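# Sort boxes: full ones into tote, empty ones to desks

## Task

Find every box in the room. Each box that has contents must end up entirely inside the tote, and each box with nothing in it must go back onto the desk it belongs to. The robot must not tip over or finish leaning. A box that stays in place only because the robot is holding or propping it does not count.

## Robot and tools

Robot: TidyBot++, a wheeled base 0.54 m long, 0.50 m wide and 0.38 m tall on four driven casters. It carries one seven-joint arm ending in a two-finger gripper. The shoulder sits 0.12 m ahead of the base centre at 0.68 m height. There are two cameras: base_camera, and wrist_camera, which looks along the hand. The arm begins folded with the hand pointing down. In that state the hand reaches up to 0.08 m beyond the base front and the elbow up to 1.15 m high. A loose object may occasionally get a brief shove from outside.

Frames: the base frame has its origin on the floor under the base centre, with x forward, y to the left and z up. hand_pose is reported in this frame as the point midway between the finger pads. Its z axis runs out along the fingers and its y axis is the direction the fingers open and close. The odometry frame is the base frame as it stood when the scene began. base_odometry heading is positive to the left, within -3.142 to 3.142. It counts wheel rotation only, so slip looks like travel, and it can drift a few cm and several degrees over about thirty moves. base_tilt is in degrees, with forward and right positive when the robot leans that way.

execute_actions takes "actions", a list holding one action or none. An empty list just reports state and images. "cameras" picks which images come back: base_camera, wrist_camera or all. Leaving it out or passing null gives all, and [] gives none. An action may contain:
- "base": exactly one relative command, measured from where the base last reported itself. translate_m is metres straight ahead, forward positive, -2 to 2. strafe_m is metres sideways, left positive, -2 to 2. rotate_rad is radians turned in place, counter-clockwise from above positive, -6.3 to 6.3. A move that would need more than 8.667 s at its top speed is refused.
- "joints": absolute targets by name, in radians except the gripper. joint_1_rad rotates the whole arm about vertical, any angle, and positive is clockwise from above, opposite to rotate_rad. joint_2_rad is the shoulder, -2.249 to 2.249. joint_3_rad is upper-arm roll, any angle, nominally 3.14. joint_4_rad is the elbow, -2.579 to 2.579. joint_5_rad is forearm roll, any angle. joint_6_rad is the wrist, -2.099 to 2.099. joint_7_rad is hand roll, any angle; with the hand down, positive is counter-clockwise from above, and at 1.57 the fingers open left and right. gripper_pos runs from 0 (open) to 1 (closed); the finger gap is about 85 x (1 - gripper_pos) mm. Any-angle joints take the short way round, so turn further in steps of less than half a turn. Done tolerances are ±0.039 for joints 1 to 4, ±0.056 for joints 5 to 7, and ±0.03 for the gripper.
- "speeds": optional caps for this action only. translate_m and strafe_m take 0.05 to 0.5 m/s, and rotate_rad takes 0.1 to 1.57 rad/s. The maximum is the default.
All motions in an action start at once. A joint or base left out of an action may keep pushing toward an older target. An unknown key or an out-of-range value refuses the whole call. After a reported stop, later motion calls in the same reply are skipped. Any single action lasts at most 15 s.

Arm geometry: the upper arm is 0.42 m, the forearm 0.31 m, and the hand 0.31 m to the hand point. With joint_1_rad=0, joint_3_rad=3.14 and joint_5_rad=0, the arm stays in the base's x-z plane. The segment tilts from vertical (forward positive) are then j2, j2-j4 and j2-j4-j6. The hand's forward offset from the shoulder is the sum of each length times sin(tilt), and its height above the shoulder is the sum of each length times cos(tilt). A downward-pointing hand can reach only about 0.94 m high, and only close to the base. Closed fingertips stick out about 20 mm beyond the hand point.

wait(seconds, 0 to 10) commands nothing and returns state and images. zoom_image(camera, region=[x0,y0,x1,y1] in pixels, origin at top-left, at most 504x504) enlarges part of the latest full image from that camera. finished_scene(scene) ends the scene for good and reports success, so call it only once the boxes rest on their own. Replying without a tool call ends everything.

Reading results: base_status and joint_status say how each motion ended. "done" for the base means the wheels turned the full amount, even if the base was blocked or slipped. "off_target" means it stopped short and may still push. After "contact_stop" or "time_out" the old target is dropped and the base or joint holds where it is. "joint command not followed" plus "cause:" means the self-collision check held back the arm targets; those joints show "not_followed" and may be retried later. The gripper still moves. A gripper at 1 that reads "done" holds nothing; "off_target" means an object stopped it. motor_effort is a percentage of the maximum, with the peak in brackets. It is noisy and biased. on_its_own lists motion you did not command. Motor temperatures follow joint_positions order.

Friction and load: joints may stop slightly short even when reported done. To correct, resend each joint its last command plus (wanted - read). While holding something, never send a joint its read angle, because it may sink further. Loads sag the arm, especially when stretched out. hand_pose can be 1 to 2 cm off, so trust the images.

Avoid: driving while the arm is snagged on something about 0.8 m or higher, which can tip the robot. Pulling the arm back or backing away rights it. Also avoid sideways pushes on a raised hand, and ramming with the base; a blocked base keeps shoving hard. Torque faults, when a joint exceeds 104.5 N m (joints 1 to 4) or 51.3 N m (joints 5 to 7), freeze the arm for 10 s. Warnings come at 56.7 and 29.4 N m. "ARM HIT" means the arm struck the base or itself, and no check prevents hitting the base. Motors warn at 60 °C and fault at 75 °C, shown as limit_stop_at_motor_heat; resend targets after that. Holding loads heats them, even while you are thinking. Drops, slams, slips and hard pushes all count against the result, and the robot keeps holding its last command while you think.

Each tool is called after "Request:" in YAML: its name, and indented under it one key for each argument.

## Session

Request:
execute_actions:
  actions: []

Scene clock: 0.00 s.
Motor temperatures (°C, as the motors report them): [30 33 32 31 40 38 44]
base_odometry: x=+0.000 y=+0.000 heading=+0.000 (m, m, rad; odometry frame)
base_tilt: forward=-0.5 right=-0.4 (deg)
base_status: not commanded
joint_positions: joint_1_rad=+0.011 joint_2_rad=-0.399 joint_3_rad=+3.166 joint_4_rad=-2.542 joint_5_rad=-0.012 joint_6_rad=-0.844 joint_7_rad=+1.596 gripper_pos=+0.000
joint_status: not commanded
motor_effort: joint_1_rad=+0 joint_2_rad=-1 joint_3_rad=+1 joint_4_rad=+13 joint_5_rad=+0 joint_6_rad=+1 joint_7_rad=+0 (%)
hand_pose: x=+0.2681 y=-0.0001 z=+0.5919 quat_wxyz=(-0.007, +0.997, -0.008, +0.077) (m; base frame)
pictures: base_camera, wrist_camera
Images, in order (width x height): base_camera 644x364, wrist_camera 644x476.

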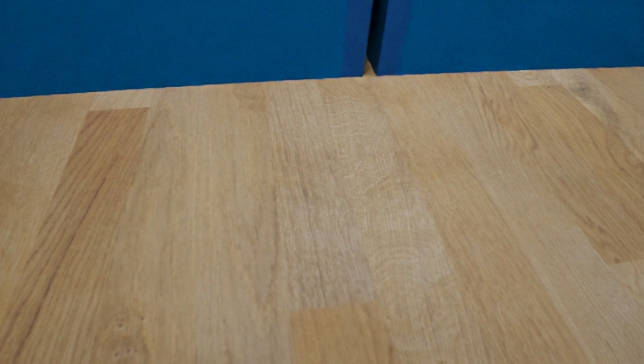

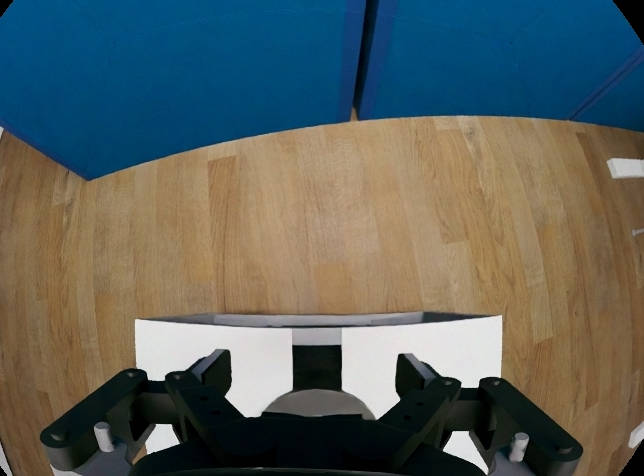

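Request:
execute_actions:
  actions:
    - {"joints": {"joint_2_rad": -0.5, "joint_4_rad": -1.0, "joint_6_rad": -1.5}}

Scene clock: 3.70 s.
Motor temperatures (°C, as the motors report them): [30 33 32 31 40 38 44]
base_odometry: x=+0.000 y=+0.000 heading=+0.000 (m, m, rad; odometry frame)
base_tilt: forward=-0.5 right=-0.4 (deg)
base_status: not commanded
joint_positions: joint_1_rad=+0.011 joint_2_rad=-0.492 joint_3_rad=+3.166 joint_4_rad=-1.019 joint_5_rad=-0.012 joint_6_rad=-1.458 joint_7_rad=+1.596 gripper_pos=+0.000
joint_status: all done
motor_effort: joint_1_rad=+1(0) joint_2_rad=+3(7) joint_3_rad=+0(0) joint_4_rad=+12(19) joint_5_rad=+0(1) joint_6_rad=+7(7) joint_7_rad=+0(0) (%)
hand_pose: x=+0.3633 y=-0.0091 z=+1.1995 quat_wxyz=(+0.006, +0.837, -0.004, +0.547) (m; base frame)
pictures: base_camera, wrist_camera
Images, in order (width x height): base_camera 644x364, wrist_camera 644x476.

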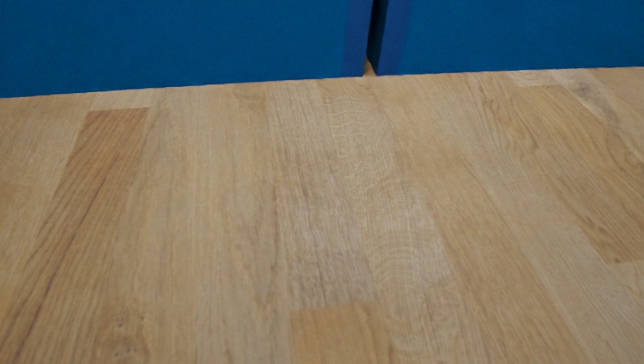

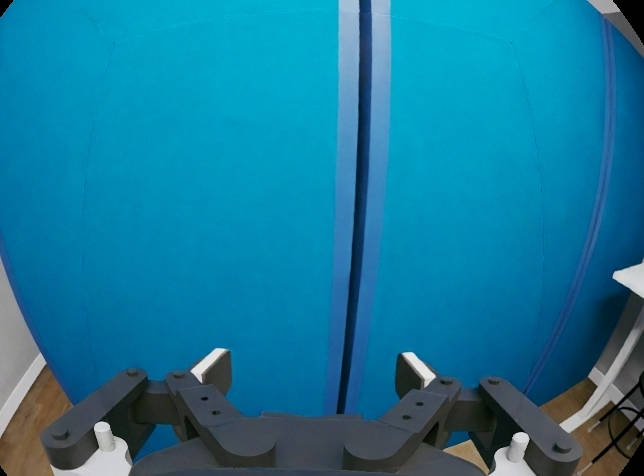

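Request:
execute_actions:
  actions:
    - {"joints": {"joint_1_rad": 1.57}}
  cameras: ["wrist_camera"]

Request:
execute_actions:
  actions:
    - {"joints": {"joint_1_rad": 3.14}}
  cameras: ["wrist_camera"]

Scene clock: 7.07 s.
Motor temperatures (°C, as the motors report them): [30 33 32 31 40 38 44]
base_odometry: x=+0.000 y=+0.000 heading=+0.000 (m, m, rad; odometry frame)
base_tilt: forward=-0.6 right=-0.4 (deg)
base_status: not commanded
joint_positions: joint_1_rad=+1.559 joint_2_rad=-0.492 joint_3_rad=+3.166 joint_4_rad=-1.019 joint_5_rad=-0.012 joint_6_rad=-1.458 joint_7_rad=+1.596 gripper_pos=+0.000
joint_status: all done
motor_effort: joint_1_rad=+0(1) joint_2_rad=+3(4) joint_3_rad=+0(1) joint_4_rad=+13(13) joint_5_rad=-1(1) joint_6_rad=+7(7) joint_7_rad=+0(0) (%)
hand_pose: x=+0.1155 y=-0.2445 z=+1.1995 quat_wxyz=(+0.387, +0.596, -0.588, +0.387) (m; base frame)
pictures: wrist_camera
Images, in order (width x height): wrist_camera 644x476.

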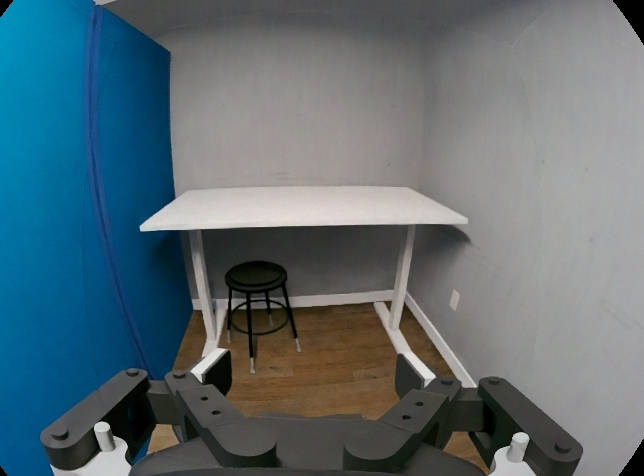

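Scene clock: 9.87 s.
Motor temperatures (°C, as the motors report them): [30 33 32 31 40 38 44]
base_odometry: x=+0.000 y=+0.000 heading=+0.000 (m, m, rad; odometry frame)
base_tilt: forward=-0.5 right=-0.4 (deg)
base_status: not commanded
joint_positions: joint_1_rad=+3.129 joint_2_rad=-0.492 joint_3_rad=+3.166 joint_4_rad=-1.019 joint_5_rad=-0.012 joint_6_rad=-1.458 joint_7_rad=+1.596 gripper_pos=+0.000
joint_status: all done
motor_effort: joint_1_rad=+1(1) joint_2_rad=+4(4) joint_3_rad=+0(1) joint_4_rad=+13(13) joint_5_rad=+0(1) joint_6_rad=+8(8) joint_7_rad=+0(0) (%)
hand_pose: x=-0.1255 y=+0.0033 z=+1.1995 quat_wxyz=(+0.547, +0.006, -0.837, +0.001) (m; base frame)
pictures: wrist_camera
Images, in order (width x height): wrist_camera 644x476.

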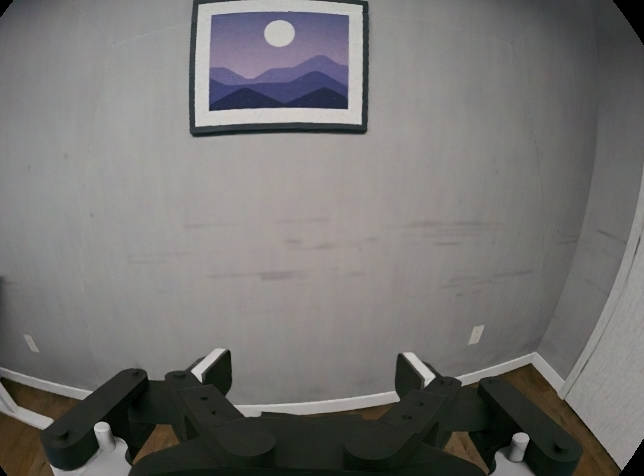

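Request:
execute_actions:
  actions:
    - {"joints": {"joint_1_rad": -1.3}}
  cameras: ["wrist_camera"]

Scene clock: 13.53 s.
Motor temperatures (°C, as the motors report them): [30 33 32 31 40 38 44]
base_odometry: x=+0.000 y=+0.000 heading=+0.000 (m, m, rad; odometry frame)
base_tilt: forward=-0.5 right=-0.5 (deg)
base_status: not commanded
joint_positions: joint_1_rad=+4.972 joint_2_rad=-0.492 joint_3_rad=+3.166 joint_4_rad=-1.019 joint_5_rad=-0.012 joint_6_rad=-1.458 joint_7_rad=+1.596 gripper_pos=+0.000
joint_status: all done
motor_effort: joint_1_rad=+1(0) joint_2_rad=+4(4) joint_3_rad=+0(0) joint_4_rad=+12(13) joint_5_rad=-1(1) joint_6_rad=+7(8) joint_7_rad=+0(0) (%)
hand_pose: x=+0.1879 y=+0.2346 z=+1.1995 quat_wxyz=(+0.331, -0.663, -0.511, -0.435) (m; base frame)
pictures: wrist_camera
Images, in order (width x height): wrist_camera 644x476.

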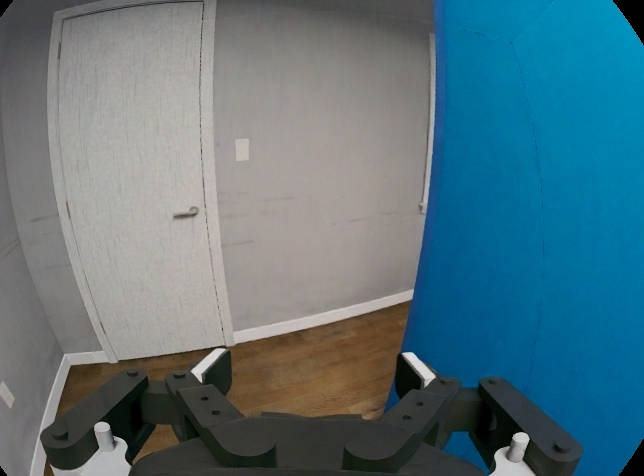

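Request:
execute_actions:
  actions:
    - {"base": {"strafe_m": 1.0}, "joints": {"joint_1_rad": -0.2}}

Scene clock: 17.87 s.
Motor temperatures (°C, as the motors report them): [30 33 32 31 40 38 44]
base_odometry: x=+0.001 y=+1.000 heading=-0.001 (m, m, rad; odometry frame)
base_tilt: forward=-0.5 right=-0.4 (deg)
base_status: done
joint_positions: joint_1_rad=+6.073 joint_2_rad=-0.502 joint_3_rad=+3.166 joint_4_rad=-1.018 joint_5_rad=-0.012 joint_6_rad=-1.460 joint_7_rad=+1.596 gripper_pos=+0.000
joint_status: all done
motor_effort: joint_1_rad=+1(0) joint_2_rad=+3(6) joint_3_rad=+0(2) joint_4_rad=+12(13) joint_5_rad=-1(1) joint_6_rad=+7(7) joint_7_rad=+0(0) (%)
hand_pose: x=+0.3541 y=+0.0437 z=+1.2016 quat_wxyz=(+0.055, -0.830, -0.089, -0.548) (m; base frame)
pictures: base_camera, wrist_camera
Images, in order (width x height): base_camera 644x364, wrist_camera 644x476.

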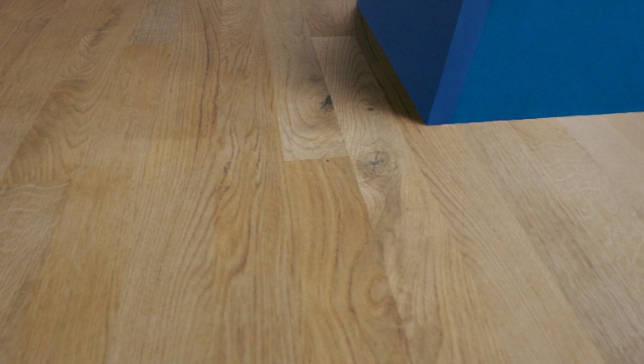

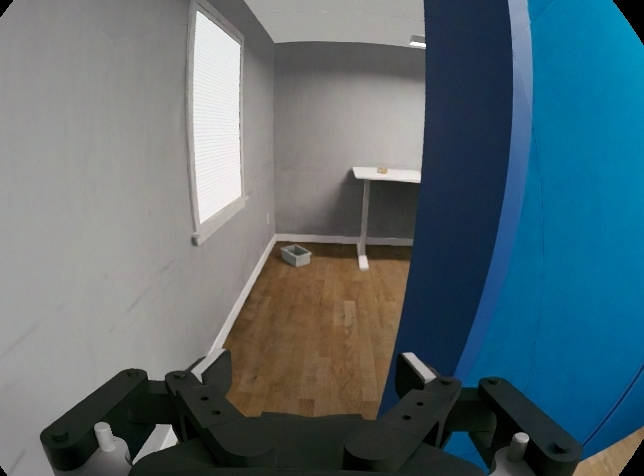

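Request:
execute_actions:
  actions:
    - {"base": {"rotate_rad": 0.13}, "joints": {"joint_1_rad": 0.0, "joint_6_rad": -1.9}}

Scene clock: 20.17 s.
Motor temperatures (°C, as the motors report them): [30 33 32 31 40 38 44]
base_odometry: x=+0.001 y=+1.000 heading=+0.130 (m, m, rad; odometry frame)
base_tilt: forward=-0.5 right=-0.5 (deg)
base_status: done
joint_positions: joint_1_rad=+6.272 joint_2_rad=-0.502 joint_3_rad=+3.166 joint_4_rad=-1.018 joint_5_rad=-0.012 joint_6_rad=-1.864 joint_7_rad=+1.596 gripper_pos=+0.000
joint_status: all done
motor_effort: joint_1_rad=+0(1) joint_2_rad=+6(5) joint_3_rad=+0(1) joint_4_rad=+12(13) joint_5_rad=+0(1) joint_6_rad=+6(8) joint_7_rad=-1(0) (%)
hand_pose: x=+0.2869 y=-0.0019 z=+1.0991 quat_wxyz=(+0.003, -0.928, -0.008, -0.372) (m; base frame)
pictures: base_camera, wrist_camera
Images, in order (width x height): base_camera 644x364, wrist_camera 644x476.

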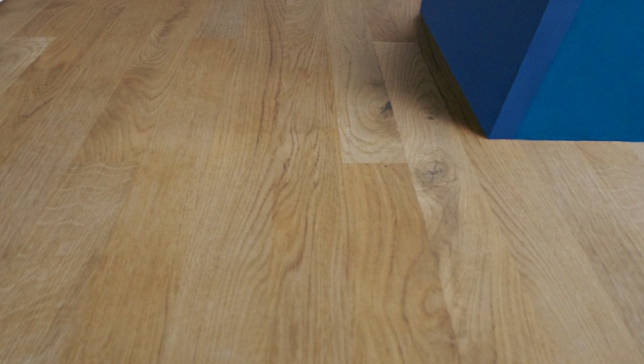

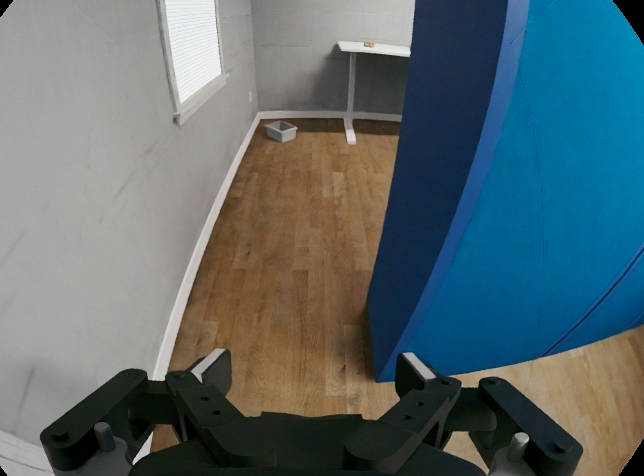

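Request:
execute_actions:
  actions:
    - {"base": {"strafe_m": 0.25}}

Scene clock: 22.43 s.
Motor temperatures (°C, as the motors report them): [30 33 32 31 40 38 44]
base_odometry: x=-0.032 y=+1.248 heading=+0.130 (m, m, rad; odometry frame)
base_tilt: forward=-0.6 right=-0.5 (deg)
base_status: done
joint_positions: joint_1_rad=+6.274 joint_2_rad=-0.502 joint_3_rad=+3.166 joint_4_rad=-1.018 joint_5_rad=-0.012 joint_6_rad=-1.864 joint_7_rad=+1.596 gripper_pos=+0.000
joint_status: not commanded
motor_effort: joint_1_rad=+0(1) joint_2_rad=+5(6) joint_3_rad=+1(2) joint_4_rad=+11(12) joint_5_rad=-1(2) joint_6_rad=+6(6) joint_7_rad=+0(0) (%)
hand_pose: x=+0.2869 y=-0.0022 z=+1.0991 quat_wxyz=(+0.003, -0.928, -0.008, -0.372) (m; base frame)
pictures: base_camera, wrist_camera
Images, in order (width x height): base_camera 644x364, wrist_camera 644x476.

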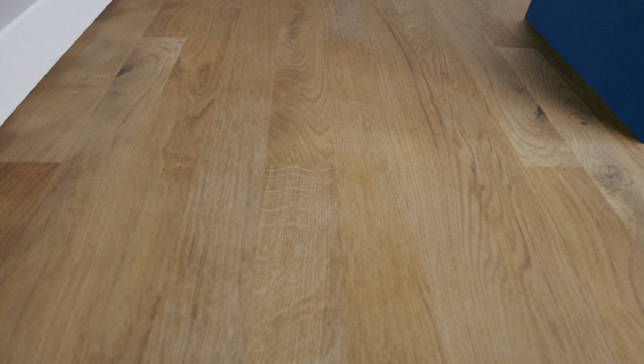

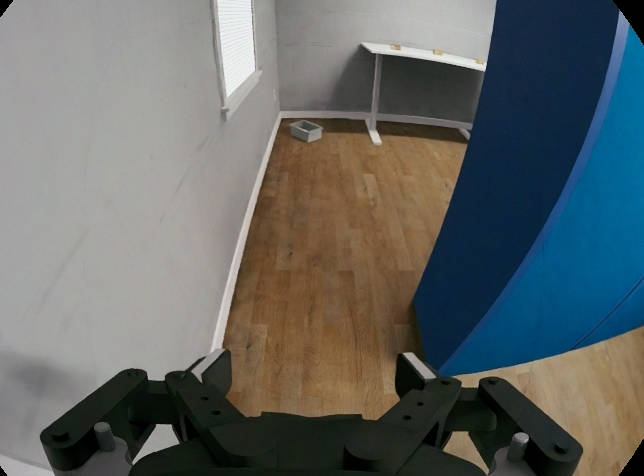

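Centered. Drive through.

Request:
execute_actions:
  actions:
    - {"base": {"translate_m": 1.5}, "joints": {"joint_1_rad": 0.9, "joint_6_rad": -1.6}}

Scene clock: 27.17 s.
Motor temperatures (°C, as the motors report them): [30 33 32 31 40 38 44]
base_odometry: x=+1.455 y=+1.444 heading=+0.130 (m, m, rad; odometry frame)
base_tilt: forward=-0.5 right=-0.4 (deg)
base_status: done
joint_positions: joint_1_rad=+7.172 joint_2_rad=-0.501 joint_3_rad=+3.166 joint_4_rad=-1.018 joint_5_rad=-0.012 joint_6_rad=-1.641 joint_7_rad=+1.596 gripper_pos=+0.000
joint_status: all done
motor_effort: joint_1_rad=+0(2) joint_2_rad=+4(9) joint_3_rad=+0(1) joint_4_rad=+12(13) joint_5_rad=-1(1) joint_6_rad=+7(6) joint_7_rad=+0(0) (%)
hand_pose: x=+0.2490 y=-0.1684 z=+1.1519 quat_wxyz=(-0.204, -0.797, +0.377, -0.426) (m; base frame)
pictures: base_camera, wrist_camera
Images, in order (width x height): base_camera 644x364, wrist_camera 644x476.

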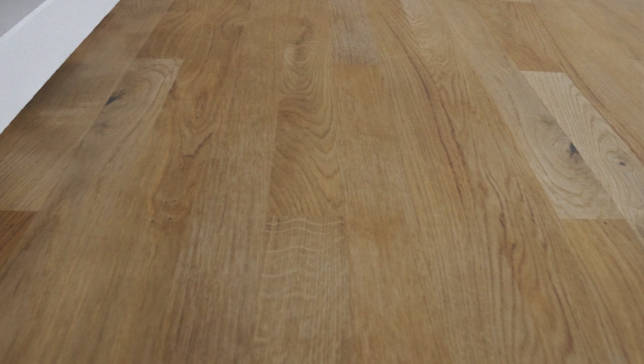

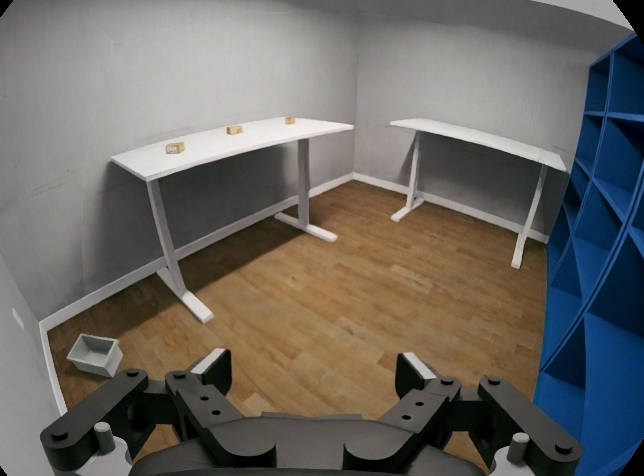

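Request:
zoom_image:
  camera: "wrist_camera"
  region: [100, 90, 360, 210]

Request:
zoom_image:
  camera: "wrist_camera"
  region: [380, 40, 644, 280]

Region (100, 90, 360, 210) of wrist_camera's 644x476 image, scaled by 1.938; it fills the top 233 rows of this view, and the rest is white.

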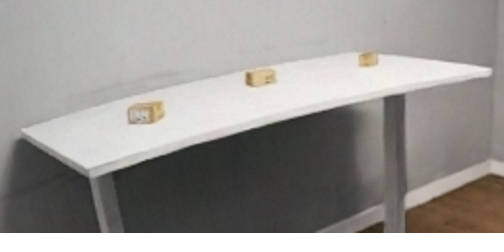

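Region (380, 40, 644, 280) of wrist_camera's 644x476 image, scaled by 1.909; it fills the top 458 rows of this view, and the rest is white.

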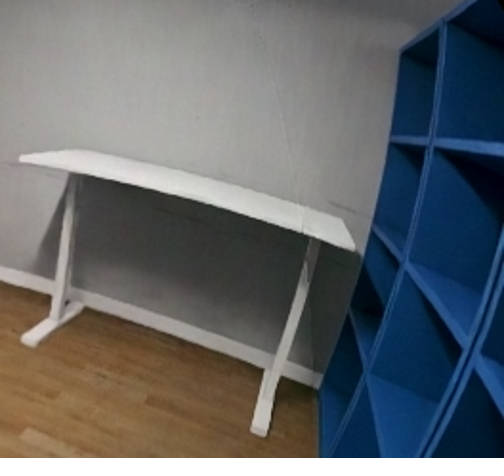

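Request:
execute_actions:
  actions:
    - {"base": {"translate_m": 0.5}, "joints": {"joint_1_rad": 2.5, "joint_6_rad": -1.3}}

Scene clock: 33.60 s.
Motor temperatures (°C, as the motors report them): [30 33 32 31 40 38 44]
base_odometry: x=+1.951 y=+1.509 heading=+0.130 (m, m, rad; odometry frame)
base_tilt: forward=-0.5 right=-0.5 (deg)
base_status: done
joint_positions: joint_1_rad=+8.772 joint_2_rad=-0.502 joint_3_rad=+3.166 joint_4_rad=-1.018 joint_5_rad=-0.012 joint_6_rad=-1.342 joint_7_rad=+1.596 gripper_pos=+0.000
joint_status: all done
motor_effort: joint_1_rad=+0(0) joint_2_rad=+4(6) joint_3_rad=+1(3) joint_4_rad=+12(13) joint_5_rad=-1(1) joint_6_rad=+8(8) joint_7_rad=+0(1) (%)
hand_pose: x=-0.0850 y=-0.1472 z=+1.2362 quat_wxyz=(-0.569, -0.257, +0.758, -0.188) (m; base frame)
pictures: base_camera, wrist_camera
Images, in order (width x height): base_camera 644x364, wrist_camera 644x476.

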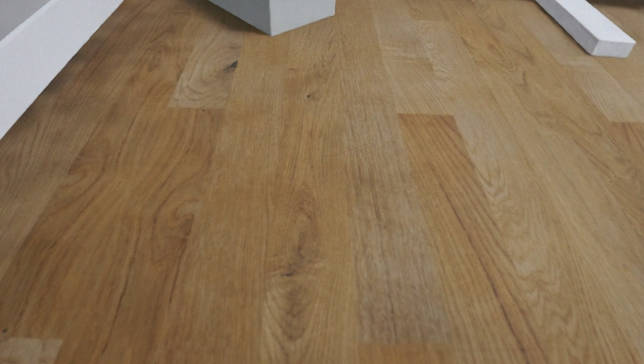

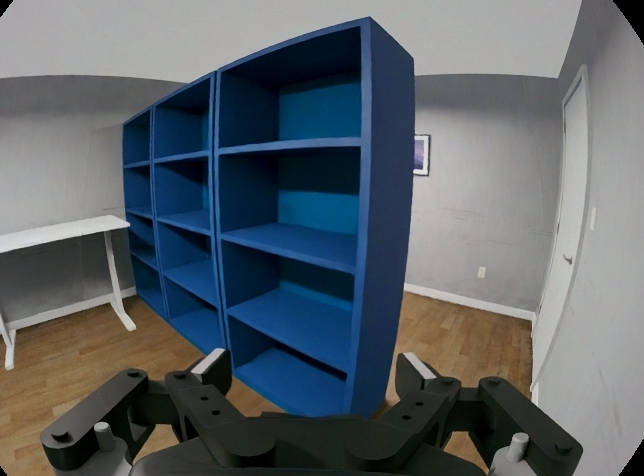

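Request:
execute_actions:
  actions:
    - {"base": {"strafe_m": -0.7}, "joints": {"joint_1_rad": 0.0, "joint_6_rad": -1.5}}

Scene clock: 42.23 s.
Motor temperatures (°C, as the motors report them): [30 33 32 31 40 38 44]
base_odometry: x=+2.043 y=+0.814 heading=+0.131 (m, m, rad; odometry frame)
base_tilt: forward=-0.5 right=-0.5 (deg)
base_status: done
joint_positions: joint_1_rad=+6.294 joint_2_rad=-0.495 joint_3_rad=+3.166 joint_4_rad=-1.017 joint_5_rad=-0.012 joint_6_rad=-1.458 joint_7_rad=+1.596 gripper_pos=+0.000
joint_status: all done
motor_effort: joint_1_rad=+0(0) joint_2_rad=+4(7) joint_3_rad=+1(2) joint_4_rad=+13(14) joint_5_rad=+0(2) joint_6_rad=+7(7) joint_7_rad=+0(0) (%)
hand_pose: x=+0.3617 y=-0.0090 z=+1.2008 quat_wxyz=(-0.006, -0.836, +0.004, -0.549) (m; base frame)
pictures: base_camera, wrist_camera
Images, in order (width x height): base_camera 644x364, wrist_camera 644x476.

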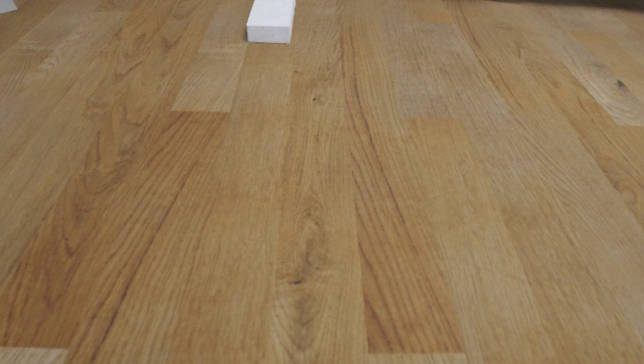

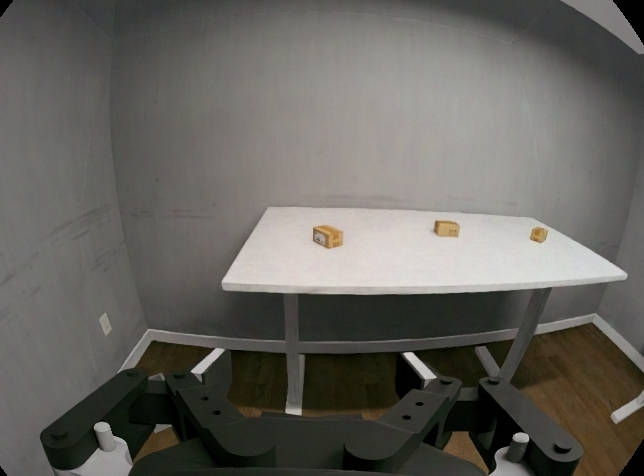

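Request:
zoom_image:
  camera: "wrist_camera"
  region: [290, 200, 570, 300]

Region (290, 200, 570, 300) of wrist_camera's 644x476 image, scaled by 1.800; it fills the top 180 rows of this view, and the rest is white.

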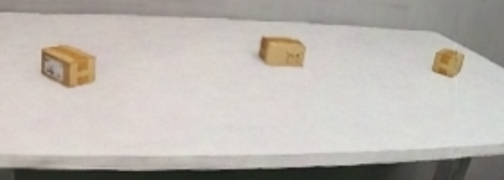

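Request:
execute_actions:
  actions:
    - {"base": {"translate_m": 0.35}}

Scene clock: 52.07 s.
Motor temperatures (°C, as the motors report them): [30 33 32 31 40 38 44]
base_odometry: x=+2.390 y=+0.860 heading=+0.130 (m, m, rad; odometry frame)
base_tilt: forward=-0.5 right=-0.5 (deg)
base_status: done
joint_positions: joint_1_rad=+6.294 joint_2_rad=-0.494 joint_3_rad=+3.166 joint_4_rad=-1.017 joint_5_rad=-0.012 joint_6_rad=-1.460 joint_7_rad=+1.596 gripper_pos=+0.000
joint_status: not commanded
motor_effort: joint_1_rad=+0(0) joint_2_rad=+3(7) joint_3_rad=+0(0) joint_4_rad=+12(14) joint_5_rad=-1(0) joint_6_rad=+7(8) joint_7_rad=+0(0) (%)
hand_pose: x=+0.3621 y=-0.0090 z=+1.2001 quat_wxyz=(-0.006, -0.837, +0.004, -0.548) (m; base frame)
pictures: base_camera, wrist_camera
Images, in order (width x height): base_camera 644x364, wrist_camera 644x476.

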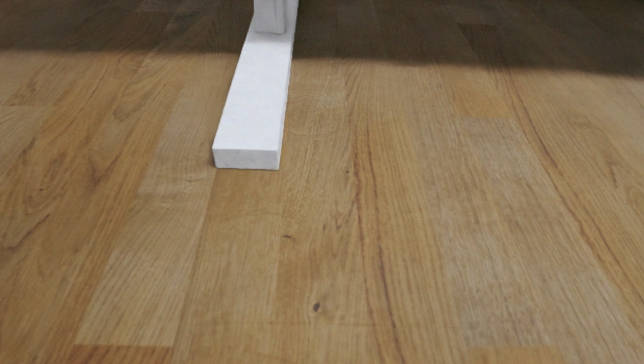

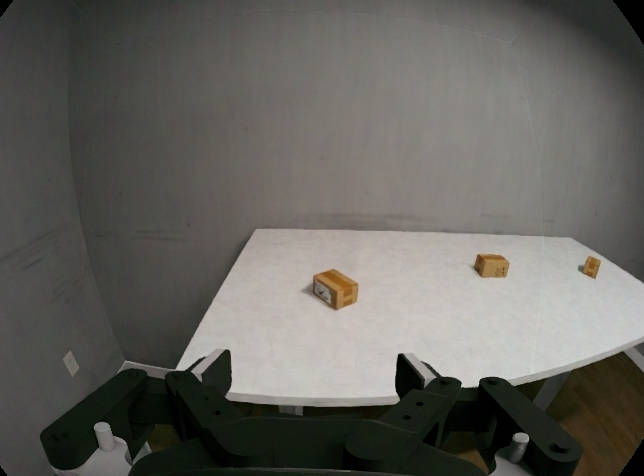

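Request:
zoom_image:
  camera: "wrist_camera"
  region: [290, 220, 410, 320]

Request:
zoom_image:
  camera: "wrist_camera"
  region: [460, 220, 620, 320]

Region (290, 220, 410, 320) of wrist_camera's 644x476 image, scaled by 4.200.

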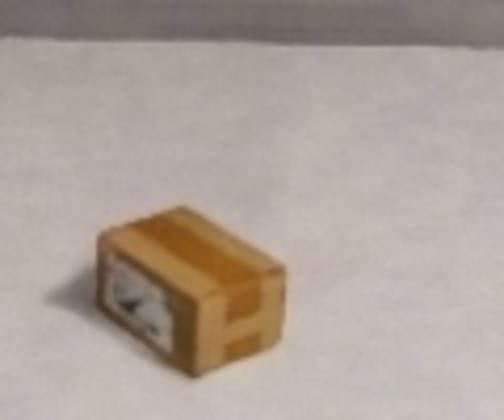

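Region (460, 220, 620, 320) of wrist_camera's 644x476 image, scaled by 3.150; it fills the top 315 rows of this view, and the rest is white.

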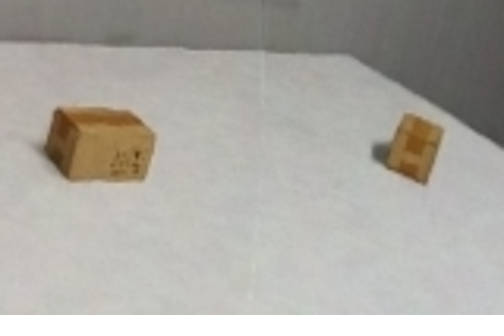

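Request:
execute_actions:
  actions:
    - {"base": {"strafe_m": -0.665}}

Scene clock: 72.47 s.
Motor temperatures (°C, as the motors report them): [30 33 32 31 40 38 44]
base_odometry: x=+2.477 y=+0.201 heading=+0.131 (m, m, rad; odometry frame)
base_tilt: forward=-0.5 right=-0.4 (deg)
base_status: done
joint_positions: joint_1_rad=+6.294 joint_2_rad=-0.494 joint_3_rad=+3.166 joint_4_rad=-1.017 joint_5_rad=-0.012 joint_6_rad=-1.460 joint_7_rad=+1.596 gripper_pos=+0.000
joint_status: not commanded
motor_effort: joint_1_rad=+0(0) joint_2_rad=+4(6) joint_3_rad=+0(3) joint_4_rad=+13(13) joint_5_rad=+0(2) joint_6_rad=+7(8) joint_7_rad=+0(1) (%)
hand_pose: x=+0.3619 y=-0.0088 z=+1.2002 quat_wxyz=(-0.006, -0.837, +0.003, -0.548) (m; base frame)
pictures: base_camera, wrist_camera
Images, in order (width x height): base_camera 644x364, wrist_camera 644x476.

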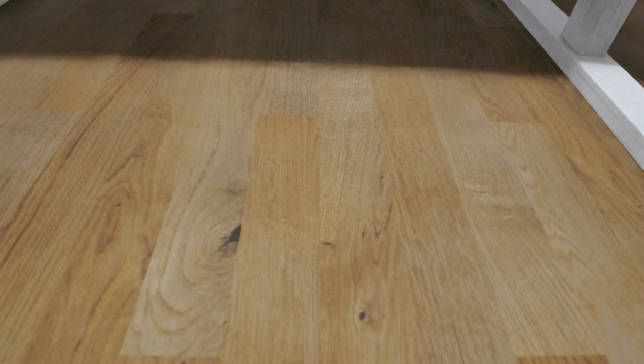

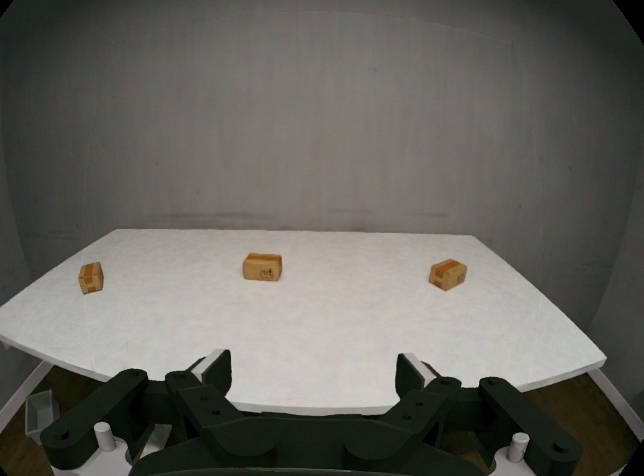

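Request:
zoom_image:
  camera: "wrist_camera"
  region: [220, 220, 320, 300]

Request:
zoom_image:
  camera: "wrist_camera"
  region: [400, 225, 500, 305]

Region (220, 220, 320, 300) of wrist_camera's 644x476 image, scaled by 5.040; it fills the top 403 rows of this view, and the rest is white.

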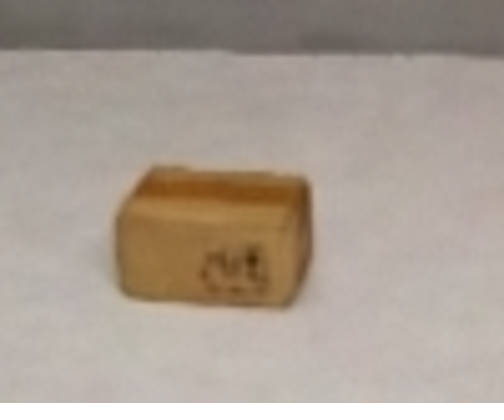

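Region (400, 225, 500, 305) of wrist_camera's 644x476 image, scaled by 5.040; it fills the top 403 rows of this view, and the rest is white.

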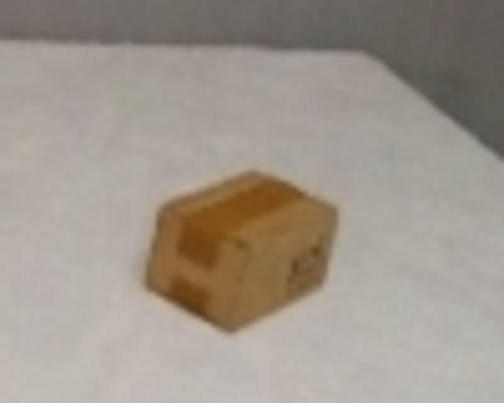

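Request:
execute_actions:
  actions:
    - {"base": {"rotate_rad": 0.61}, "joints": {"joint_1_rad": 0.0, "joint_2_rad": 0.20, "joint_3_rad": 3.12, "joint_4_rad": -1.10, "joint_6_rad": -0.76, "joint_7_rad": 1.54}}

Scene clock: 77.87 s.
Motor temperatures (°C, as the motors report them): [30 33 32 31 40 38 44]
base_odometry: x=+2.477 y=+0.201 heading=+0.741 (m, m, rad; odometry frame)
base_tilt: forward=-0.5 right=-0.4 (deg)
base_status: done
joint_positions: joint_1_rad=+6.287 joint_2_rad=+0.204 joint_3_rad=+3.138 joint_4_rad=-1.085 joint_5_rad=-0.012 joint_6_rad=-0.801 joint_7_rad=+1.566 gripper_pos=+0.000
joint_status: all done
motor_effort: joint_1_rad=+1(2) joint_2_rad=-28(31) joint_3_rad=+0(1) joint_4_rad=+20(21) joint_5_rad=+0(2) joint_6_rad=+7(7) joint_7_rad=+0(0) (%)
hand_pose: x=+0.7764 y=+0.0036 z=+1.0273 quat_wxyz=(+0.007, -0.865, +0.004, -0.502) (m; base frame)
pictures: base_camera, wrist_camera
Images, in order (width x height): base_camera 644x364, wrist_camera 644x476.

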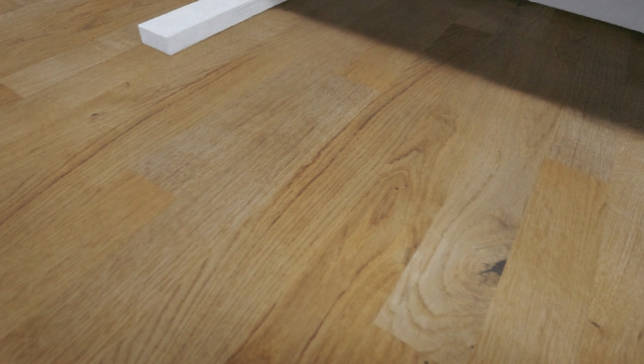

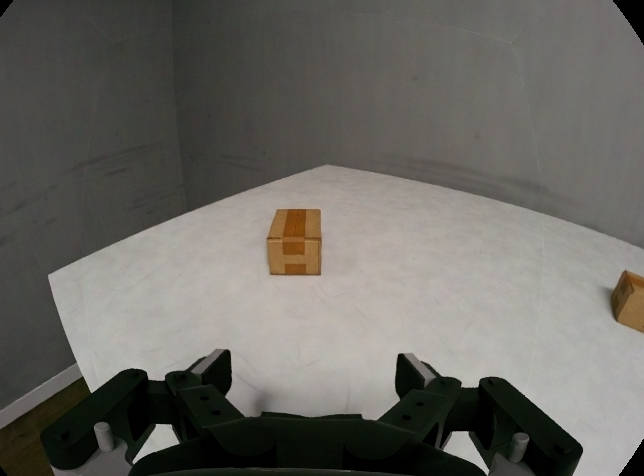

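Request:
execute_actions:
  actions:
    - {"base": {"translate_m": 0.12}, "joints": {"joint_1_rad": -0.045, "joint_4_rad": -1.22, "joint_6_rad": -0.64}}
  cameras: ["wrist_camera"]

Scene clock: 81.77 s.
Motor temperatures (°C, as the motors report them): [30 33 32 31 40 38 44]
base_odometry: x=+2.565 y=+0.282 heading=+0.742 (m, m, rad; odometry frame)
base_tilt: forward=-0.5 right=-0.5 (deg)
base_status: done
joint_positions: joint_1_rad=+6.245 joint_2_rad=+0.208 joint_3_rad=+3.136 joint_4_rad=-1.201 joint_5_rad=-0.012 joint_6_rad=-0.679 joint_7_rad=+1.566 gripper_pos=+0.000
joint_status: all done
motor_effort: joint_1_rad=+1(0) joint_2_rad=-29(33) joint_3_rad=+0(1) joint_4_rad=+20(21) joint_5_rad=+0(1) joint_6_rad=+7(8) joint_7_rad=-1(1) (%)
hand_pose: x=+0.7859 y=+0.0323 z=+0.9902 quat_wxyz=(+0.018, -0.864, -0.014, -0.502) (m; base frame)
pictures: wrist_camera
Images, in order (width x height): wrist_camera 644x476.

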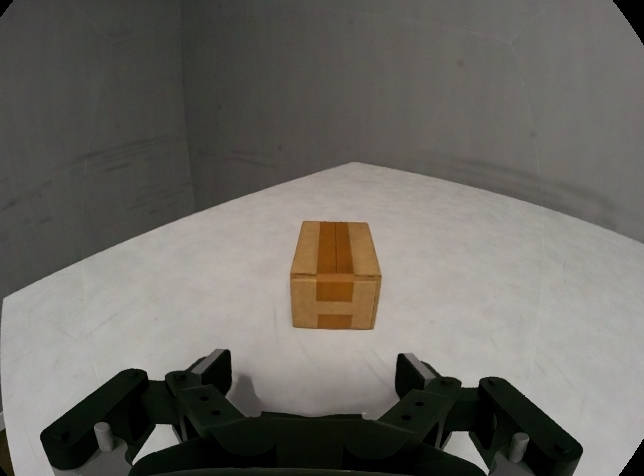

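Request:
execute_actions:
  actions:
    - {"base": {"translate_m": 0.06}, "joints": {"joint_1_rad": -0.015, "joint_4_rad": -1.29, "joint_6_rad": -0.57}}
  cameras: ["wrist_camera"]

Scene clock: 85.63 s.
Motor temperatures (°C, as the motors report them): [30 33 32 31 40 38 44]
base_odometry: x=+2.610 y=+0.322 heading=+0.743 (m, m, rad; odometry frame)
base_tilt: forward=-0.5 right=-0.4 (deg)
base_status: done
joint_positions: joint_1_rad=+6.260 joint_2_rad=+0.206 joint_3_rad=+3.136 joint_4_rad=-1.269 joint_5_rad=-0.012 joint_6_rad=-0.608 joint_7_rad=+1.566 gripper_pos=+0.000
joint_status: all done
motor_effort: joint_1_rad=+0(2) joint_2_rad=-29(33) joint_3_rad=+0(0) joint_4_rad=+20(22) joint_5_rad=+0(1) joint_6_rad=+7(7) joint_7_rad=+0(0) (%)
hand_pose: x=+0.7890 y=+0.0225 z=+0.9710 quat_wxyz=(+0.014, -0.863, -0.008, -0.505) (m; base frame)
pictures: wrist_camera
Images, in order (width x height): wrist_camera 644x476.

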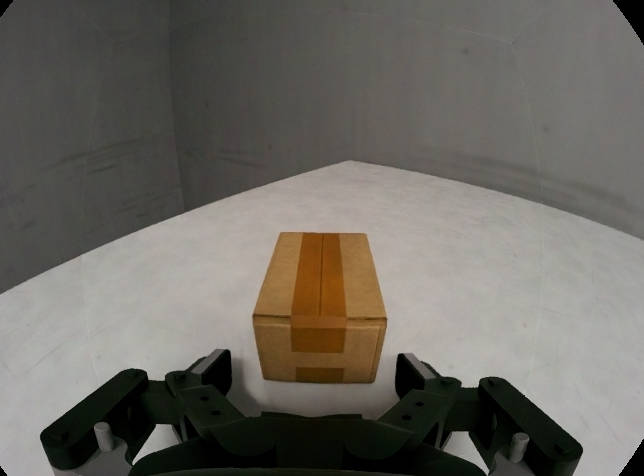

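Request:
execute_actions:
  actions:
    - {"base": {"translate_m": 0.062}, "speeds": {"translate_m": 0.1}}
  cameras: ["wrist_camera"]

Scene clock: 88.03 s.
Motor temperatures (°C, as the motors report them): [30 33 32 31 40 38 44]
base_odometry: x=+2.656 y=+0.365 heading=+0.743 (m, m, rad; odometry frame)
base_tilt: forward=-0.5 right=-0.4 (deg)
base_status: done
joint_positions: joint_1_rad=+6.260 joint_2_rad=+0.202 joint_3_rad=+3.136 joint_4_rad=-1.269 joint_5_rad=-0.012 joint_6_rad=-0.608 joint_7_rad=+1.566 gripper_pos=+0.000
joint_status: not commanded
motor_effort: joint_1_rad=+0(1) joint_2_rad=-29(31) joint_3_rad=+0(2) joint_4_rad=+20(21) joint_5_rad=+0(1) joint_6_rad=+7(8) joint_7_rad=+0(0) (%)
hand_pose: x=+0.7876 y=+0.0223 z=+0.9740 quat_wxyz=(+0.014, -0.862, -0.008, -0.507) (m; base frame)
pictures: wrist_camera
Images, in order (width x height): wrist_camera 644x476.

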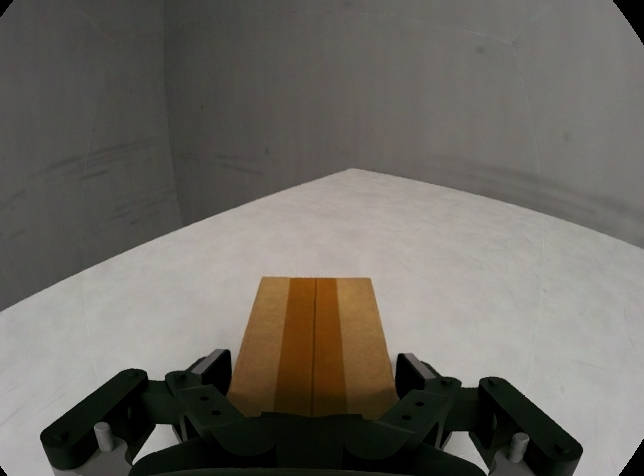

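Request:
execute_actions:
  actions:
    - {"joints": {"gripper_pos": 1.0}}
  cameras: ["wrist_camera"]

Scene clock: 89.47 s.
Motor temperatures (°C, as the motors report them): [30 33 32 31 40 38 44]
base_odometry: x=+2.656 y=+0.365 heading=+0.743 (m, m, rad; odometry frame)
base_tilt: forward=-0.5 right=-0.4 (deg)
base_status: not commanded
joint_positions: joint_1_rad=+6.260 joint_2_rad=+0.194 joint_3_rad=+3.136 joint_4_rad=-1.270 joint_5_rad=-0.012 joint_6_rad=-0.604 joint_7_rad=+1.566 gripper_pos=+0.344
joint_status: gripper_pos off_target (ended at +0.344, target +1.000)
motor_effort: joint_1_rad=+1(1) joint_2_rad=-27(31) joint_3_rad=+0(2) joint_4_rad=+19(22) joint_5_rad=-1(2) joint_6_rad=+6(8) joint_7_rad=+0(0) (%)
hand_pose: x=+0.7859 y=+0.0222 z=+0.9792 quat_wxyz=(+0.014, -0.860, -0.008, -0.511) (m; base frame)
pictures: wrist_camera
Images, in order (width x height): wrist_camera 644x476.

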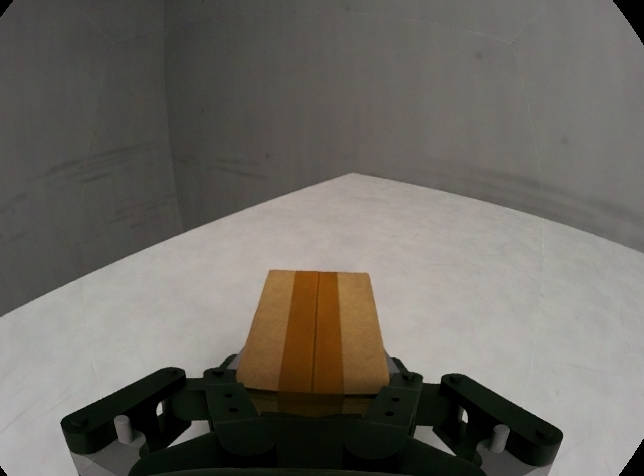

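Request:
execute_actions:
  actions:
    - {"joints": {"joint_4_rad": -1.18, "joint_6_rad": -0.64}}
  cameras: ["wrist_camera"]

Scene clock: 91.13 s.
Motor temperatures (°C, as the motors report them): [30 33 32 31 40 38 44]
base_odometry: x=+2.656 y=+0.365 heading=+0.743 (m, m, rad; odometry frame)
base_tilt: forward=-0.5 right=-0.5 (deg)
base_status: not commanded
joint_positions: joint_1_rad=+6.260 joint_2_rad=+0.216 joint_3_rad=+3.136 joint_4_rad=-1.216 joint_5_rad=-0.012 joint_6_rad=-0.613 joint_7_rad=+1.566 gripper_pos=+0.344
joint_status: all done
motor_effort: joint_1_rad=+0(0) joint_2_rad=-33(34) joint_3_rad=+0(0) joint_4_rad=+23(24) joint_5_rad=+0(1) joint_6_rad=+10(11) joint_7_rad=+0(0) (%)
hand_pose: x=+0.7970 y=+0.0225 z=+0.9937 quat_wxyz=(+0.015, -0.854, -0.008, -0.521) (m; base frame)
pictures: wrist_camera
Images, in order (width x height): wrist_camera 644x476.

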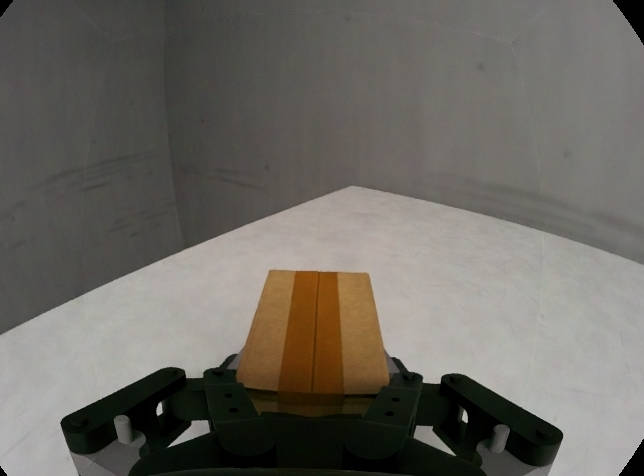

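Request:
execute_actions:
  actions:
    - {"base": {"strafe_m": 0.72}, "joints": {"joint_2_rad": -0.3, "joint_6_rad": -1.1}}

Scene clock: 101.70 s.
Motor temperatures (°C, as the motors report them): [30 33 32 31 40 38 44]
base_odometry: x=+2.168 y=+0.895 heading=+0.743 (m, m, rad; odometry frame)
base_tilt: forward=-0.6 right=-0.5 (deg)
base_status: done
joint_positions: joint_1_rad=+6.268 joint_2_rad=-0.293 joint_3_rad=+3.131 joint_4_rad=-1.207 joint_5_rad=-0.012 joint_6_rad=-1.076 joint_7_rad=+1.566 gripper_pos=+0.344
joint_status: all done
motor_effort: joint_1_rad=+1(2) joint_2_rad=-11(35) joint_3_rad=+0(2) joint_4_rad=+20(25) joint_5_rad=+0(1) joint_6_rad=+10(11) joint_7_rad=+0(0) (%)
hand_pose: x=+0.5303 y=+0.0167 z=+1.1498 quat_wxyz=(+0.013, -0.839, -0.010, -0.544) (m; base frame)
pictures: base_camera, wrist_camera
Images, in order (width x height): base_camera 644x364, wrist_camera 644x476.

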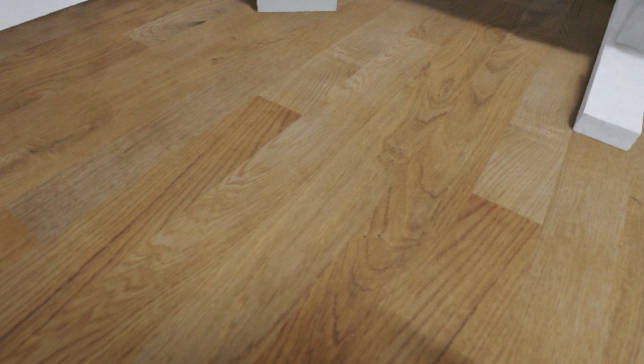

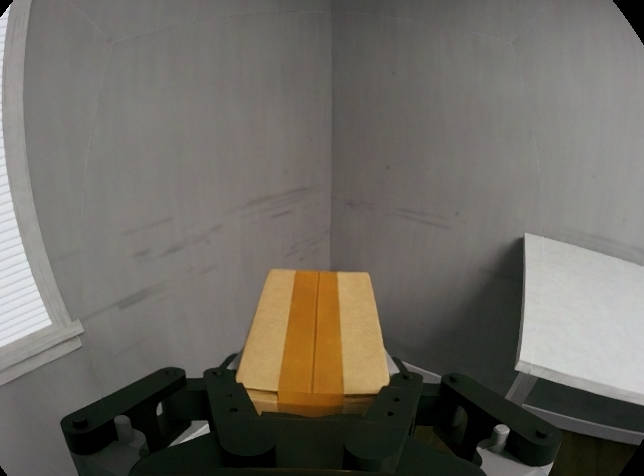

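Request:
execute_actions:
  actions:
    - {"base": {"translate_m": 0.45}, "joints": {"joint_1_rad": -0.06, "joint_2_rad": 0.3, "joint_4_rad": -2.0, "joint_6_rad": -0.6}}

Scene clock: 105.17 s.
Motor temperatures (°C, as the motors report them): [30 33 32 31 40 38 44]
base_odometry: x=+2.500 y=+1.200 heading=+0.744 (m, m, rad; odometry frame)
base_tilt: forward=-0.5 right=-0.5 (deg)
base_status: done
joint_positions: joint_1_rad=+6.237 joint_2_rad=+0.306 joint_3_rad=+3.131 joint_4_rad=-1.986 joint_5_rad=-0.012 joint_6_rad=-0.643 joint_7_rad=+1.566 gripper_pos=+0.344
joint_status: all done
motor_effort: joint_1_rad=+0(0) joint_2_rad=-27(34) joint_3_rad=-1(1) joint_4_rad=+14(22) joint_5_rad=-1(1) joint_6_rad=+2(10) joint_7_rad=+0(1) (%)
hand_pose: x=+0.5449 y=+0.0282 z=+0.5709 quat_wxyz=(+0.009, -0.994, -0.022, -0.103) (m; base frame)
pictures: base_camera, wrist_camera
Images, in order (width x height): base_camera 644x364, wrist_camera 644x476.

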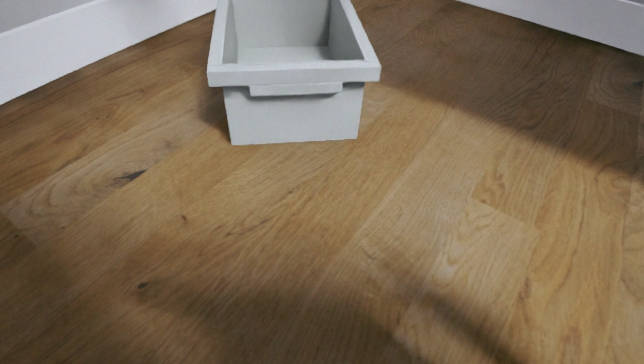

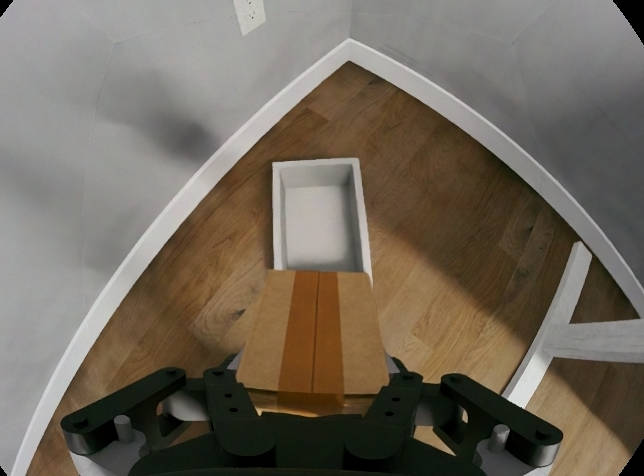

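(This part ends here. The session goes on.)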